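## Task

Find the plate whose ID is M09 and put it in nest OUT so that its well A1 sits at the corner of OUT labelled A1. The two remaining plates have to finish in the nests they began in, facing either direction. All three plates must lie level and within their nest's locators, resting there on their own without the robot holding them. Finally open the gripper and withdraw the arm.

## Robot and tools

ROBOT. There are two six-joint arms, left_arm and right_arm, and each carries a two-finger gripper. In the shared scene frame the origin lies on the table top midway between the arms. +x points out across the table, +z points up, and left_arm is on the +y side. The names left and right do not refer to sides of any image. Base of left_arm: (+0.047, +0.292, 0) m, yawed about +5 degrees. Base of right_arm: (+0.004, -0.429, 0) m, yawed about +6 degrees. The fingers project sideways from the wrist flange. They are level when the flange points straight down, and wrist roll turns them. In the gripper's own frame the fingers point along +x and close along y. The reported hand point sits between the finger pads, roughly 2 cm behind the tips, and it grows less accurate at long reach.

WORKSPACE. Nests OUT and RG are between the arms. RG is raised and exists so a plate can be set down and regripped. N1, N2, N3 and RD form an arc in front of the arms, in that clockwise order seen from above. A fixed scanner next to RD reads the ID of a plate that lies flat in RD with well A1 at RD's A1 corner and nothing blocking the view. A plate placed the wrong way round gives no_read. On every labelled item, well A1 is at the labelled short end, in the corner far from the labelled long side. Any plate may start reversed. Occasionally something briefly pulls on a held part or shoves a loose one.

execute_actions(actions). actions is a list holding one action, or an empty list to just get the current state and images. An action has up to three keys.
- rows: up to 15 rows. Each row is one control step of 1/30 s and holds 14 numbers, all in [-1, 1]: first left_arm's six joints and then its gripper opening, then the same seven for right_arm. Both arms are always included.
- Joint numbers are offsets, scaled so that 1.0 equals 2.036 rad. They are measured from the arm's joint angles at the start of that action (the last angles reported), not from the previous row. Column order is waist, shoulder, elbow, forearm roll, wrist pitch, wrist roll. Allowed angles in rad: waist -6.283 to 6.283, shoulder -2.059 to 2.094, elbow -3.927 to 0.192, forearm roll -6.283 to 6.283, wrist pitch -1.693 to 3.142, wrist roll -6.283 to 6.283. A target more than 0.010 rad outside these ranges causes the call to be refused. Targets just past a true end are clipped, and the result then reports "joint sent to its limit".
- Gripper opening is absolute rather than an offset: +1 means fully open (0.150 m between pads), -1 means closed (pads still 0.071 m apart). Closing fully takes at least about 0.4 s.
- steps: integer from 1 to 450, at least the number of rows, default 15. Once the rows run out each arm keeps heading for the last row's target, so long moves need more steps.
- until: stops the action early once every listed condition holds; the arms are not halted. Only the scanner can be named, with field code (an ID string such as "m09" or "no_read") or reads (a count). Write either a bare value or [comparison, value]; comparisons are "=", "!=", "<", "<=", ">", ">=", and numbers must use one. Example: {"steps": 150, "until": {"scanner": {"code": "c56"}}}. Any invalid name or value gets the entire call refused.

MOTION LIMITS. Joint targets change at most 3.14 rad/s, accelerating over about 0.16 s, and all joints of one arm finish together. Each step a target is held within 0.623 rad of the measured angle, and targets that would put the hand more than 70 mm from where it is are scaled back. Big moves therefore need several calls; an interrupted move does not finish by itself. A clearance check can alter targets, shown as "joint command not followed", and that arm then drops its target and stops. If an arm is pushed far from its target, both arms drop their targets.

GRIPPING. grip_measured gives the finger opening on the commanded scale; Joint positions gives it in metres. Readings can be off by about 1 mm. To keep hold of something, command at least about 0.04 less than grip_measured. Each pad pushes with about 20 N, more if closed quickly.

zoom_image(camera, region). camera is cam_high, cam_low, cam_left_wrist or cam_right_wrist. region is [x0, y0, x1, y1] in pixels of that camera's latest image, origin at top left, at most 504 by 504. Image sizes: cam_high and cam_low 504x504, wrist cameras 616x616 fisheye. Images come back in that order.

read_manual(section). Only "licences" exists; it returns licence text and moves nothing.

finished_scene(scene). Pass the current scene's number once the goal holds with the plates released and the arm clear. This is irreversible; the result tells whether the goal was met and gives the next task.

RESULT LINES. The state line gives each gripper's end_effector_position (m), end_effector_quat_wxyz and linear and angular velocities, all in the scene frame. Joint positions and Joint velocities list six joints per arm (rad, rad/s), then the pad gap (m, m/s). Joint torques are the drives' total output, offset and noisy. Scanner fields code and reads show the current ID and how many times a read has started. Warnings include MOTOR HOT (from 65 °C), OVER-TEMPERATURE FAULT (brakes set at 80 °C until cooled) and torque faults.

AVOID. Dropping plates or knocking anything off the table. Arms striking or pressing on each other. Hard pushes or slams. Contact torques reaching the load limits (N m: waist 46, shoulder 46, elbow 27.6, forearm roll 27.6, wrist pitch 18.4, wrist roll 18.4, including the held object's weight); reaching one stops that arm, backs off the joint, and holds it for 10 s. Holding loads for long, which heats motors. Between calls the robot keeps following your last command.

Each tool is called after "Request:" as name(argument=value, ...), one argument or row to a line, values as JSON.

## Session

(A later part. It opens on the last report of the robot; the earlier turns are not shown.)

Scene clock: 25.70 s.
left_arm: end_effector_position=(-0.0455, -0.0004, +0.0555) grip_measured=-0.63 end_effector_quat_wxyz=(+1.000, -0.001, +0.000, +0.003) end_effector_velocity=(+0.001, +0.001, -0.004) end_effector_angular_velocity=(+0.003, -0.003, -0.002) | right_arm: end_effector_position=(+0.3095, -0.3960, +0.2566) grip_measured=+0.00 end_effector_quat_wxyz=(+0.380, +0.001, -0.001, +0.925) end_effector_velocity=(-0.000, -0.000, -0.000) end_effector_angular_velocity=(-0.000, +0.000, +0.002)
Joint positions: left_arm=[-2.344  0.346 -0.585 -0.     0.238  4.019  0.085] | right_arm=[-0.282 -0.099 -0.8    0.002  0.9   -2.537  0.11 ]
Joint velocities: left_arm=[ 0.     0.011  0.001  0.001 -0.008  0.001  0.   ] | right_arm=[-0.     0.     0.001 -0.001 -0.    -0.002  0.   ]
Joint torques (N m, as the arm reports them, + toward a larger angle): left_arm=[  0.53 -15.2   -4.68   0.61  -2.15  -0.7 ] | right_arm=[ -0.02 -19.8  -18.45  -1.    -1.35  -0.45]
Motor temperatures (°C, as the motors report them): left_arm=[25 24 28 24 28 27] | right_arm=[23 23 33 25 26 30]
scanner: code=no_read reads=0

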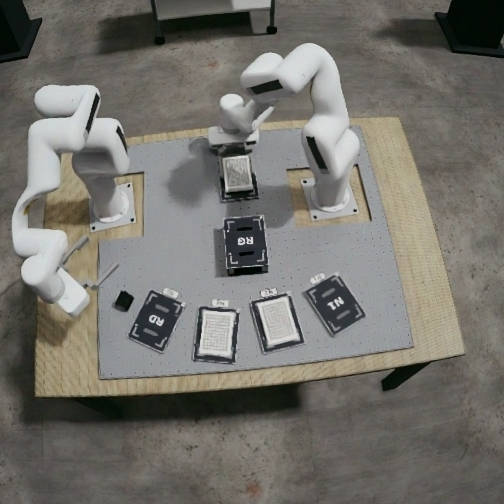

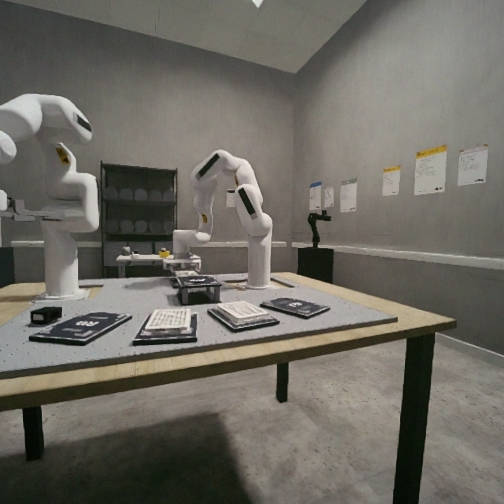

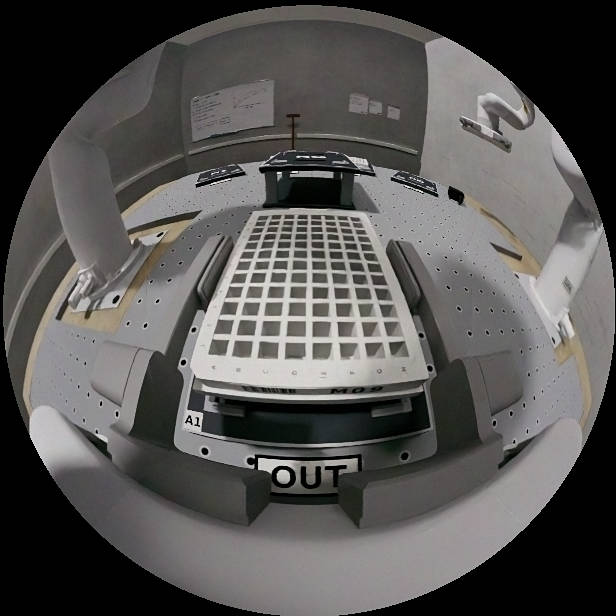

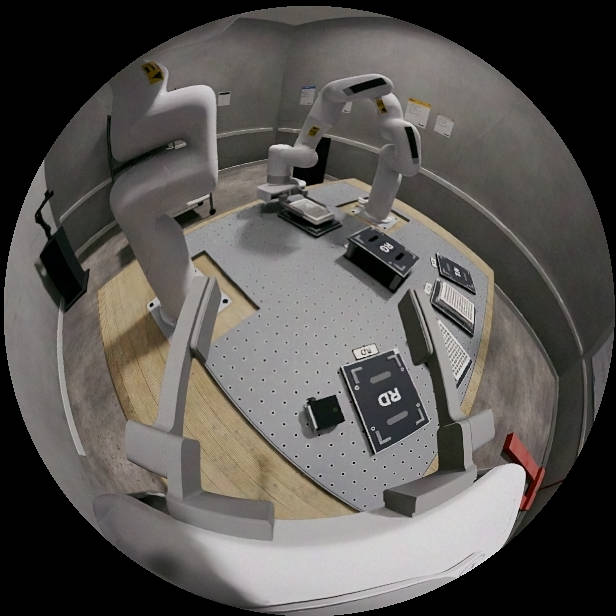

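Request:
execute_actions(
  actions=[
    {"rows":[[0.0018,0.0163,-0.0016,0,-0.0143,0.0018,-0.78,0,0,0,0,0,0,0]],"steps":12},
  ],
)

Request:
zoom_image(
  camera="cam_left_wrist",
  region=[160, 350, 460, 500],
)

Scene clock: 26.63 s.
left_arm: end_effector_position=(-0.0436, -0.0002, +0.0462) grip_measured=-0.63 end_effector_quat_wxyz=(+1.000, -0.000, +0.000, +0.003) end_effector_velocity=(-0.001, -0.001, -0.001) end_effector_angular_velocity=(-0.005, +0.005, +0.000) | right_arm: end_effector_position=(+0.3095, -0.3960, +0.2566) grip_measured=+0.00 end_effector_quat_wxyz=(+0.380, +0.001, -0.001, +0.925) end_effector_velocity=(+0.000, -0.000, -0.000) end_effector_angular_velocity=(-0.001, +0.000, -0.000)
Joint positions: left_arm=[-2.34   0.379 -0.589 -0.     0.209  4.023  0.085] | right_arm=[-0.282 -0.099 -0.8    0.002  0.9   -2.537  0.11 ]
Joint velocities: left_arm=[-0.     0.005 -0.003 -0.    -0.009 -0.001  0.   ] | right_arm=[-0.     0.001 -0.    -0.001 -0.001  0.001 -0.   ]
Joint torques (N m, as the arm reports them, + toward a larger angle): left_arm=[  1.09 -15.3   -4.45   0.63  -2.04  -0.58] | right_arm=[ -0.52 -20.81 -18.46  -0.55  -1.4   -0.13]
Motor temperatures (°C, as the motors report them): left_arm=[25 24 28 24 28 27] | right_arm=[23 23 33 25 26 30]
scanner: code=no_read reads=0

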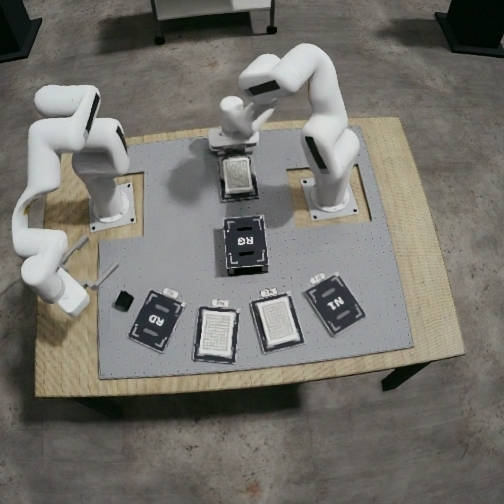

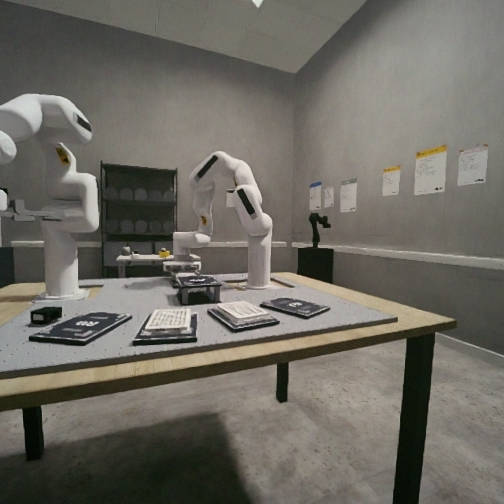

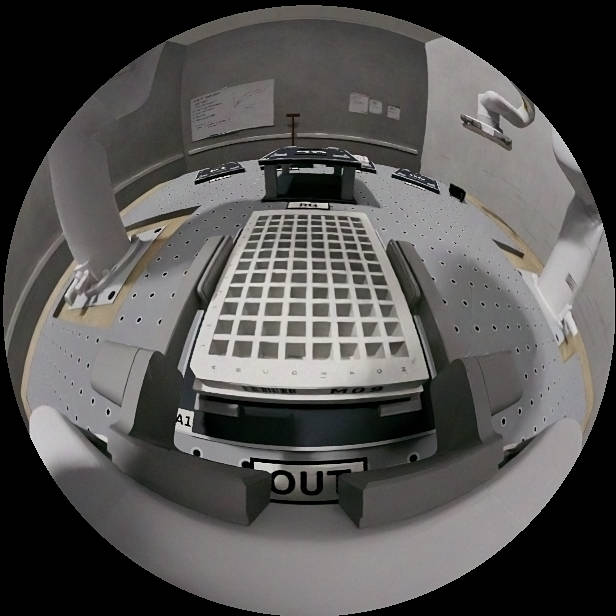

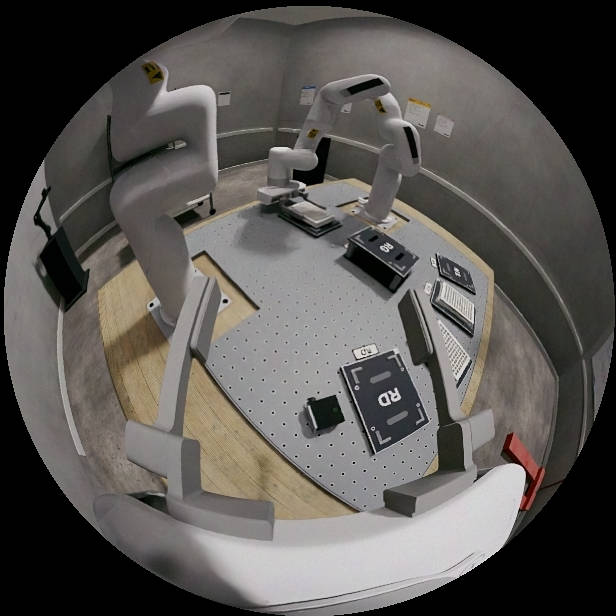

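Region (160, 350, 460, 500) of cam_left_wrist's 616x616 image, scaled by 1.680, with more detail than that image has.

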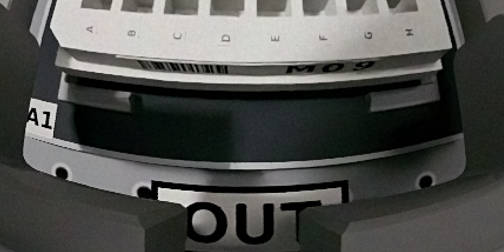

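Request:
execute_actions(
  actions=[
    {"rows":[[0,0.003,-0.0007,0,-0.0023,0,-0.78,0,0,0,0,0,0,0],[0,0.006,-0.0014,0,-0.0046,0,-0.78,0,0,0,0,0,0,0],[0,0.008,-0.0019,0,-0.0061,0,-0.78,0,0,0,0,0,0,0],[0,0.01,-0.0023,0,-0.0077,0,-0.78,0,0,0,0,0,0,0],[0,0.012,-0.0028,0,-0.0092,0,-0.78,0,0,0,0,0,0,0],[0,0.0141,-0.0033,0,-0.0108,0,-0.78,0,0,0,0,0,0,0]],"steps":15},
  ],
)

Request:
zoom_image(
  camera="cam_left_wrist",
  region=[160, 190, 460, 490],
)

Scene clock: 27.43 s.
left_arm: end_effector_position=(-0.0436, -0.0002, +0.0387) grip_measured=-0.63 end_effector_quat_wxyz=(+1.000, -0.000, +0.000, +0.003) end_effector_velocity=(+0.001, -0.000, -0.002) end_effector_angular_velocity=(+0.000, +0.000, +0.002) | right_arm: end_effector_position=(+0.3095, -0.3960, +0.2566) grip_measured=+0.00 end_effector_quat_wxyz=(+0.380, +0.001, -0.001, +0.925) end_effector_velocity=(-0.000, +0.000, -0.000) end_effector_angular_velocity=(-0.000, +0.002, +0.000)
Joint positions: left_arm=[-2.34   0.407 -0.595 -0.     0.188  4.023  0.085] | right_arm=[-0.282 -0.099 -0.8    0.002  0.9   -2.537  0.111]
Joint velocities: left_arm=[ 0.001  0.006 -0.001 -0.002 -0.005  0.002 -0.   ] | right_arm=[ 0.     0.     0.    -0.     0.001  0.     0.   ]
Joint torques (N m, as the arm reports them, + toward a larger angle): left_arm=[  0.52 -15.73  -4.33   0.63  -2.05  -0.58] | right_arm=[ -0.51 -20.39 -17.96  -0.61  -1.73  -0.06]
Motor temperatures (°C, as the motors report them): left_arm=[25 24 28 24 28 27] | right_arm=[23 23 33 25 26 30]
scanner: code=no_read reads=0

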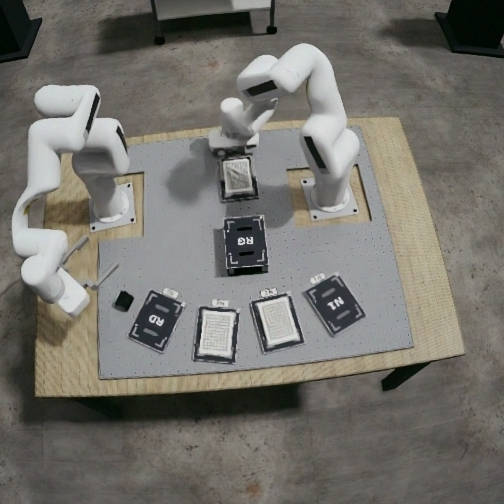

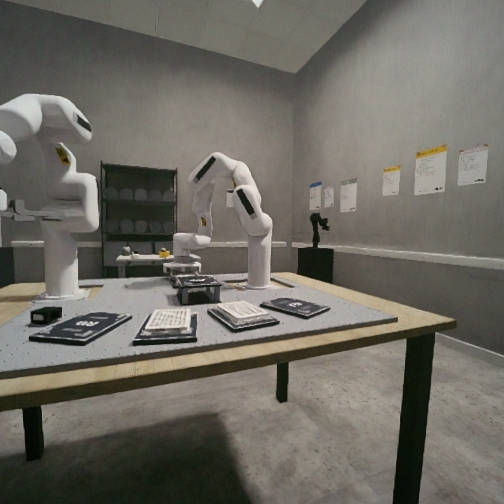

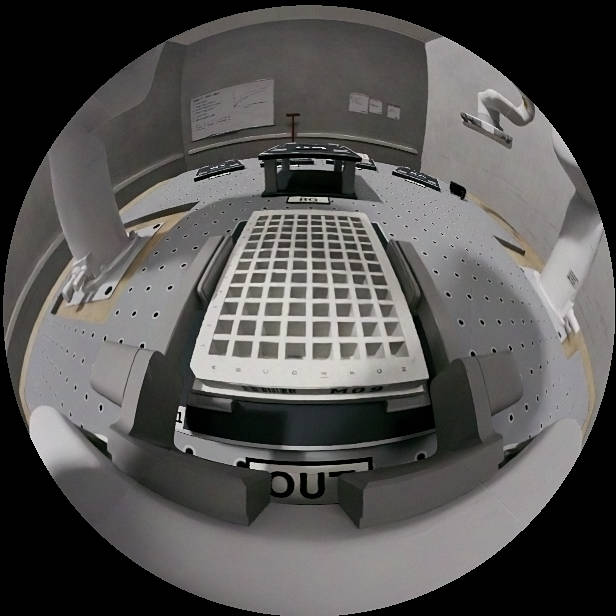

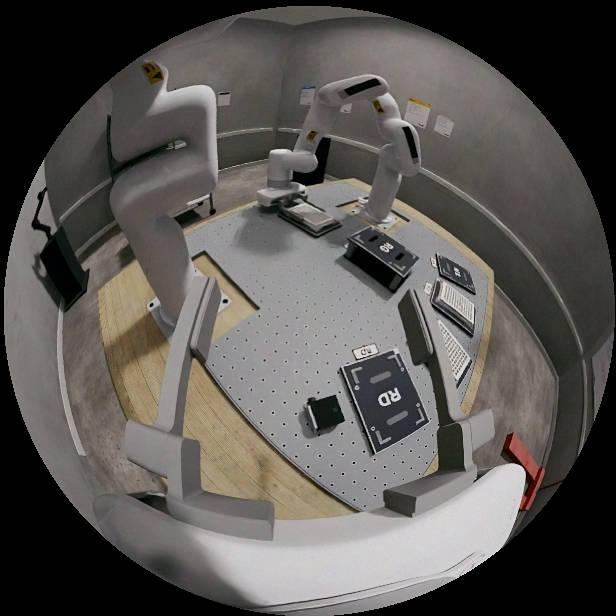

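Region (160, 190, 460, 490) of cam_left_wrist's 616x616 image, scaled by 1.680, with more detail than that image has.

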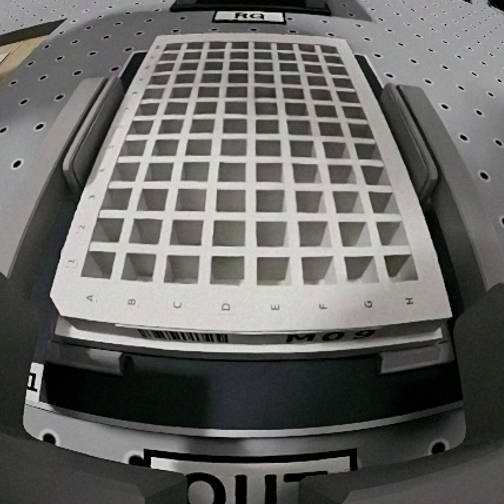

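Request:
execute_actions(
  actions=[
    {"rows":[[0,0.002,-0.0005,0,-0.0015,0,-0.78,0,0,0,0,0,0,0],[0,0.002,-0.0005,0,-0.0015,0,-0.78,0,0,0,0,0,0,0],[0,0.002,-0.0005,0,-0.0015,0,-0.78,0,0,0,0,0,0,0],[0,0.002,-0.0005,0,-0.0015,0,-0.78,0,0,0,0,0,0,0],[0,0.002,-0.0005,0,-0.0015,0,-0.64,0,0,0,0,0,0,0],[0,0.002,-0.0005,0,-0.0015,0,-0.6,0,0,0,0,0,0,0],[0,0.002,-0.0005,0,-0.0015,0,-0.5,0,0,0,0,0,0,0],[0,0.002,-0.0005,0,-0.0015,0,-0.35,0,0,0,0,0,0,0],[0,0.002,-0.0005,0,-0.0015,0,-0.2,0,0,0,0,0,0,0],[0,0.002,-0.0005,0,-0.0015,0,-0.1,0,0,0,0,0,0,0],[0,0.002,-0.0005,0,-0.0015,0,-0.1,0,0,0,0,0,0,0],[0,0.002,-0.0005,0,-0.0015,0,-0.1,0,0,0,0,0,0,0],[0,-0.03,0.004,0,0.026,0,-0.1,0,0,0,0,0,0,0],[0,-0.1,0.008,0,0.092,0,-0.1,0,0,0,0,0,0,0],[0,-0.2,0.01,0,0.19,0,-0.1,0,0,0,0,0,0,0]],"steps":30},
  ],
)

Request:
zoom_image(
  camera="cam_left_wrist",
  region=[210, 270, 410, 470],
)

Request:
zoom_image(
  camera="cam_right_wrist",
  region=[260, 180, 360, 250],
)

Scene clock: 29.47 s.
left_arm: end_effector_position=(-0.0453, -0.0022, +0.1571) grip_measured=-0.10 end_effector_quat_wxyz=(+1.000, +0.000, -0.000, +0.003) end_effector_velocity=(+0.006, +0.007, +0.018) end_effector_angular_velocity=(+0.021, -0.017, +0.000) | right_arm: end_effector_position=(+0.3095, -0.3960, +0.2566) grip_measured=+0.00 end_effector_quat_wxyz=(+0.380, +0.001, -0.001, +0.925) end_effector_velocity=(+0.000, +0.000, +0.000) end_effector_angular_velocity=(+0.001, -0.001, -0.000)
Joint positions: left_arm=[-2.34   0.008 -0.574 -0.     0.567  4.023  0.107] | right_arm=[-0.282 -0.099 -0.8    0.002  0.9   -2.537  0.11 ]
Joint velocities: left_arm=[ 0.    -0.066  0.01  -0.001  0.082  0.     0.   ] | right_arm=[-0.    -0.    -0.     0.001 -0.    -0.001 -0.   ]
Joint torques (N m, as the arm reports them, + toward a larger angle): left_arm=[  0.7  -12.36  -7.27   0.82  -2.28  -0.69] | right_arm=[  0.02 -20.62 -18.71  -0.4   -1.54   0.25]
Motor temperatures (°C, as the motors report them): left_arm=[25 24 28 24 28 27] | right_arm=[23 23 34 25 26 30]
scanner: code=no_read reads=0

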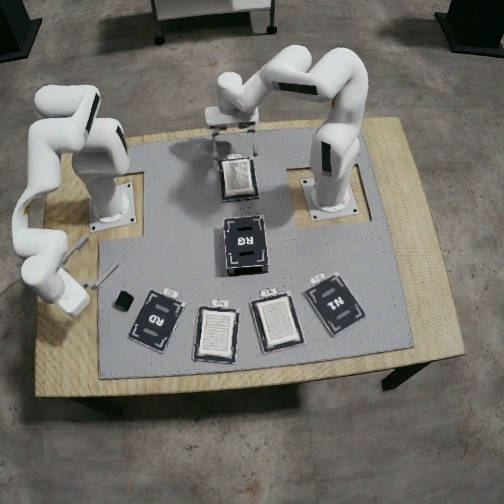

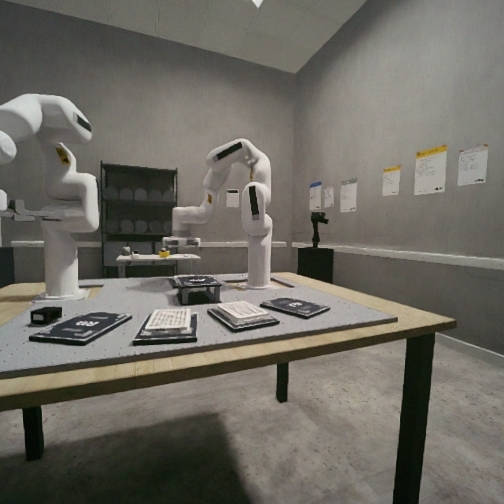

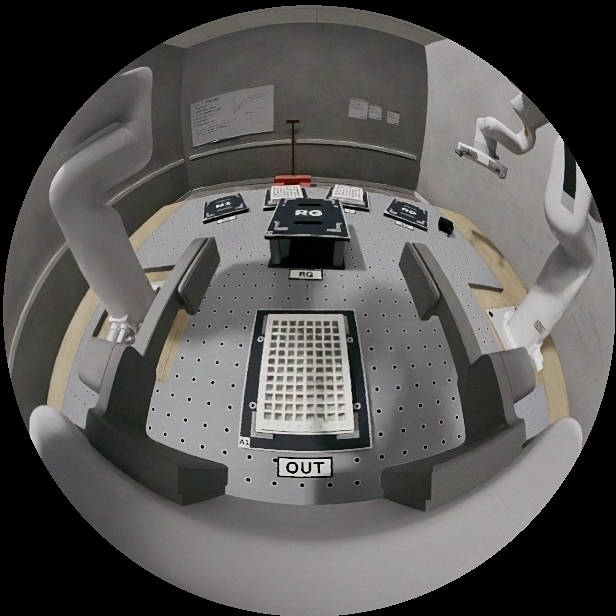

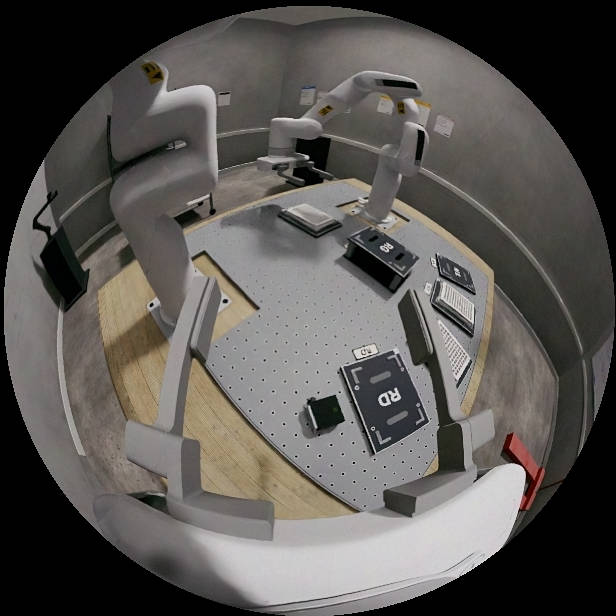

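Region (210, 270, 410, 470) of cam_left_wrist's 616x616 image, scaled by 2.520, with more detail than that image has.

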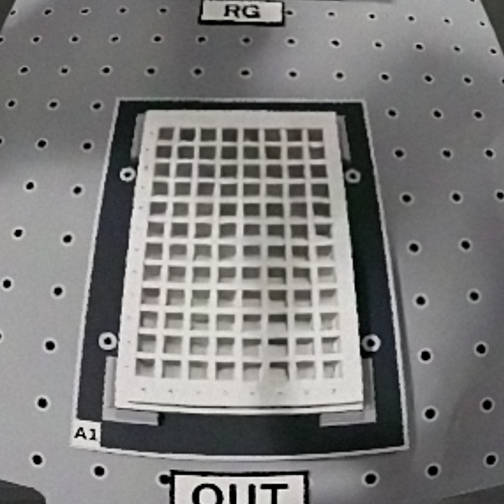

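Region (260, 180, 360, 250) of cam_right_wrist's 616x616 image, scaled by 5.040, with more detail than that image has; it fills the top 353 rows of this view, and the rest is white.

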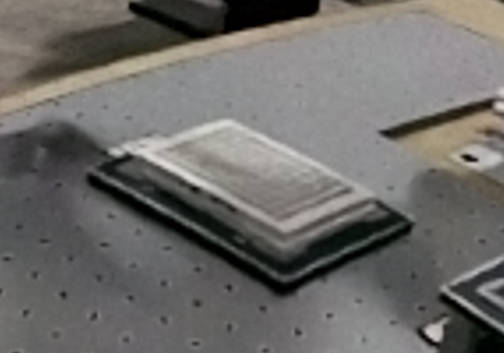

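Request:
execute_actions(
  actions=[
    {"rows":[[-0.2,-0.12,0,0,0.12,0,-0.1,0,0,0,0,0,0,0]],"steps":18},
  ],
)

Request:
zoom_image(
  camera="cam_high",
  region=[200, 140, 280, 215],
)

Request:
zoom_image(
  camera="cam_high",
  region=[180, 280, 320, 375],
)

Scene clock: 30.40 s.
left_arm: end_effector_position=(-0.1366, +0.0647, +0.2280) grip_measured=-0.10 end_effector_quat_wxyz=(+0.981, +0.001, -0.001, -0.195) end_effector_velocity=(-0.010, +0.019, +0.011) end_effector_angular_velocity=(+0.010, -0.019, -0.079) | right_arm: end_effector_position=(+0.3095, -0.3960, +0.2566) grip_measured=+0.00 end_effector_quat_wxyz=(+0.380, +0.001, -0.001, +0.925) end_effector_velocity=(+0.000, +0.000, -0.000) end_effector_angular_velocity=(-0.000, +0.001, -0.001)
Joint positions: left_arm=[-2.738 -0.231 -0.574 -0.     0.806  4.023  0.107] | right_arm=[-0.282 -0.099 -0.8    0.002  0.9   -2.537  0.111]
Joint velocities: left_arm=[-0.08  -0.045  0.007 -0.     0.059 -0.     0.   ] | right_arm=[ 0.     0.     0.    -0.    -0.     0.001 -0.   ]
Joint torques (N m, as the arm reports them, + toward a larger angle): left_arm=[  1.6  -10.03  -8.77   0.58  -2.19  -0.49] | right_arm=[ -0.28 -20.6  -19.01  -0.29  -1.57   0.25]
Motor temperatures (°C, as the motors report them): left_arm=[25 24 28 24 28 27] | right_arm=[23 23 34 25 26 30]
scanner: code=no_read reads=0

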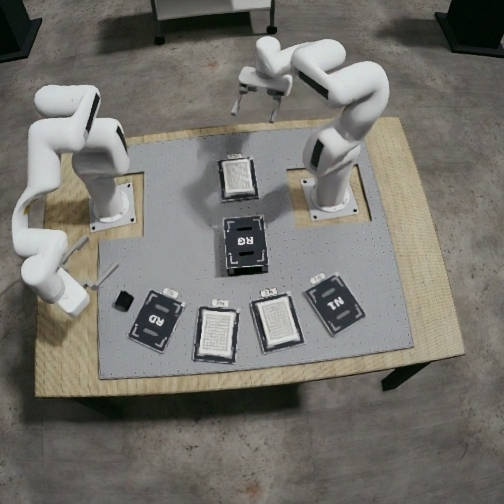

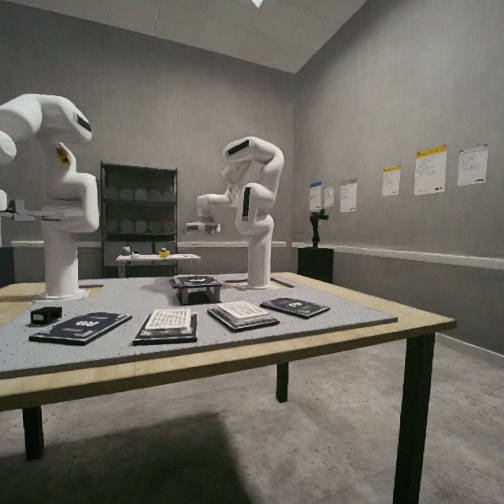

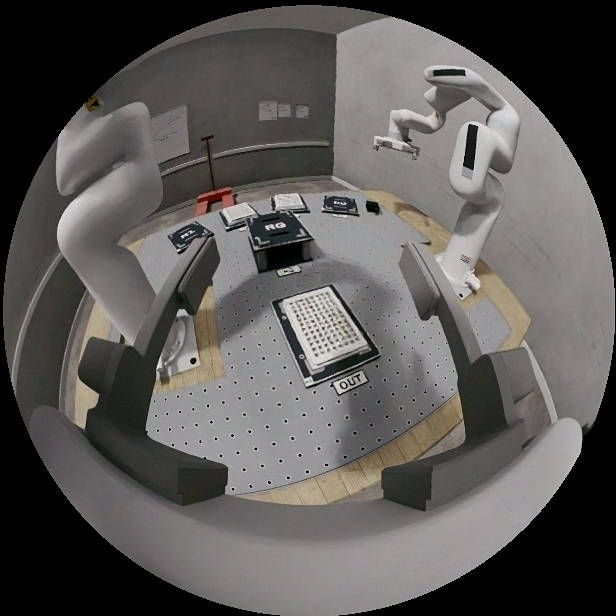

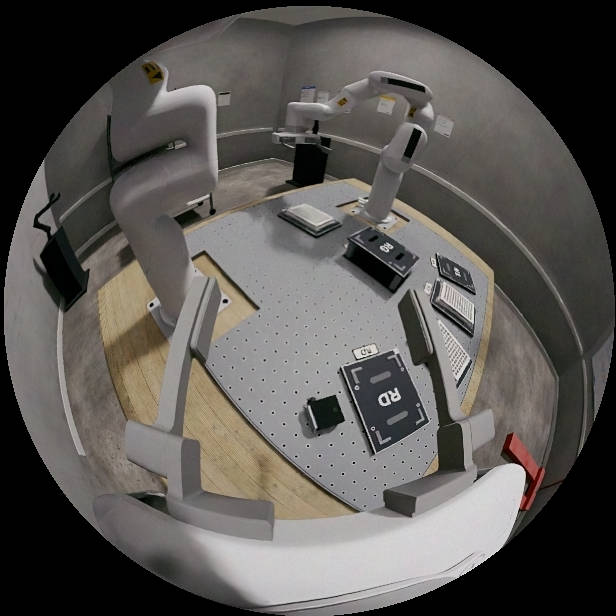

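Region (200, 140, 280, 215) of cam_high's 504x504 image, scaled by 6.300, with more detail than that image has; it fills the top 472 rows of this view, and the rest is white.

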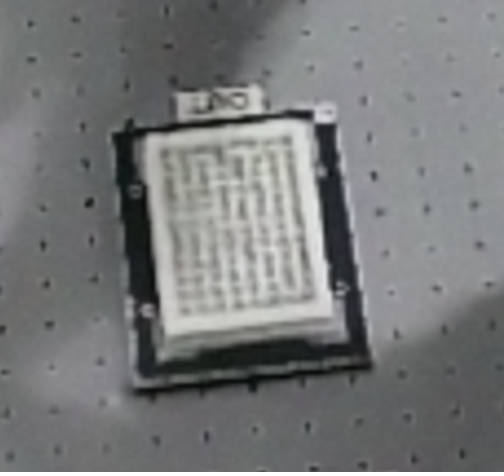

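Region (180, 280, 320, 375) of cam_high's 504x504 image, scaled by 3.600, with more detail than that image has; it fills the top 342 rows of this view, and the rest is white.

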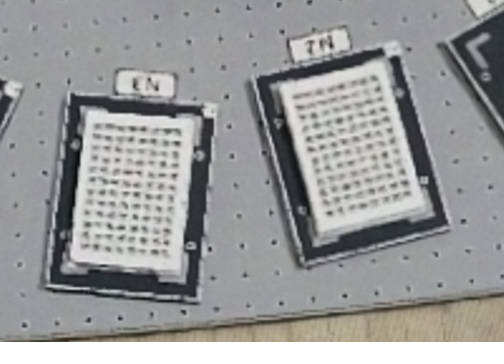

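Request:
finished_scene(
  scene=1,
)

The scene is finished: the task was done.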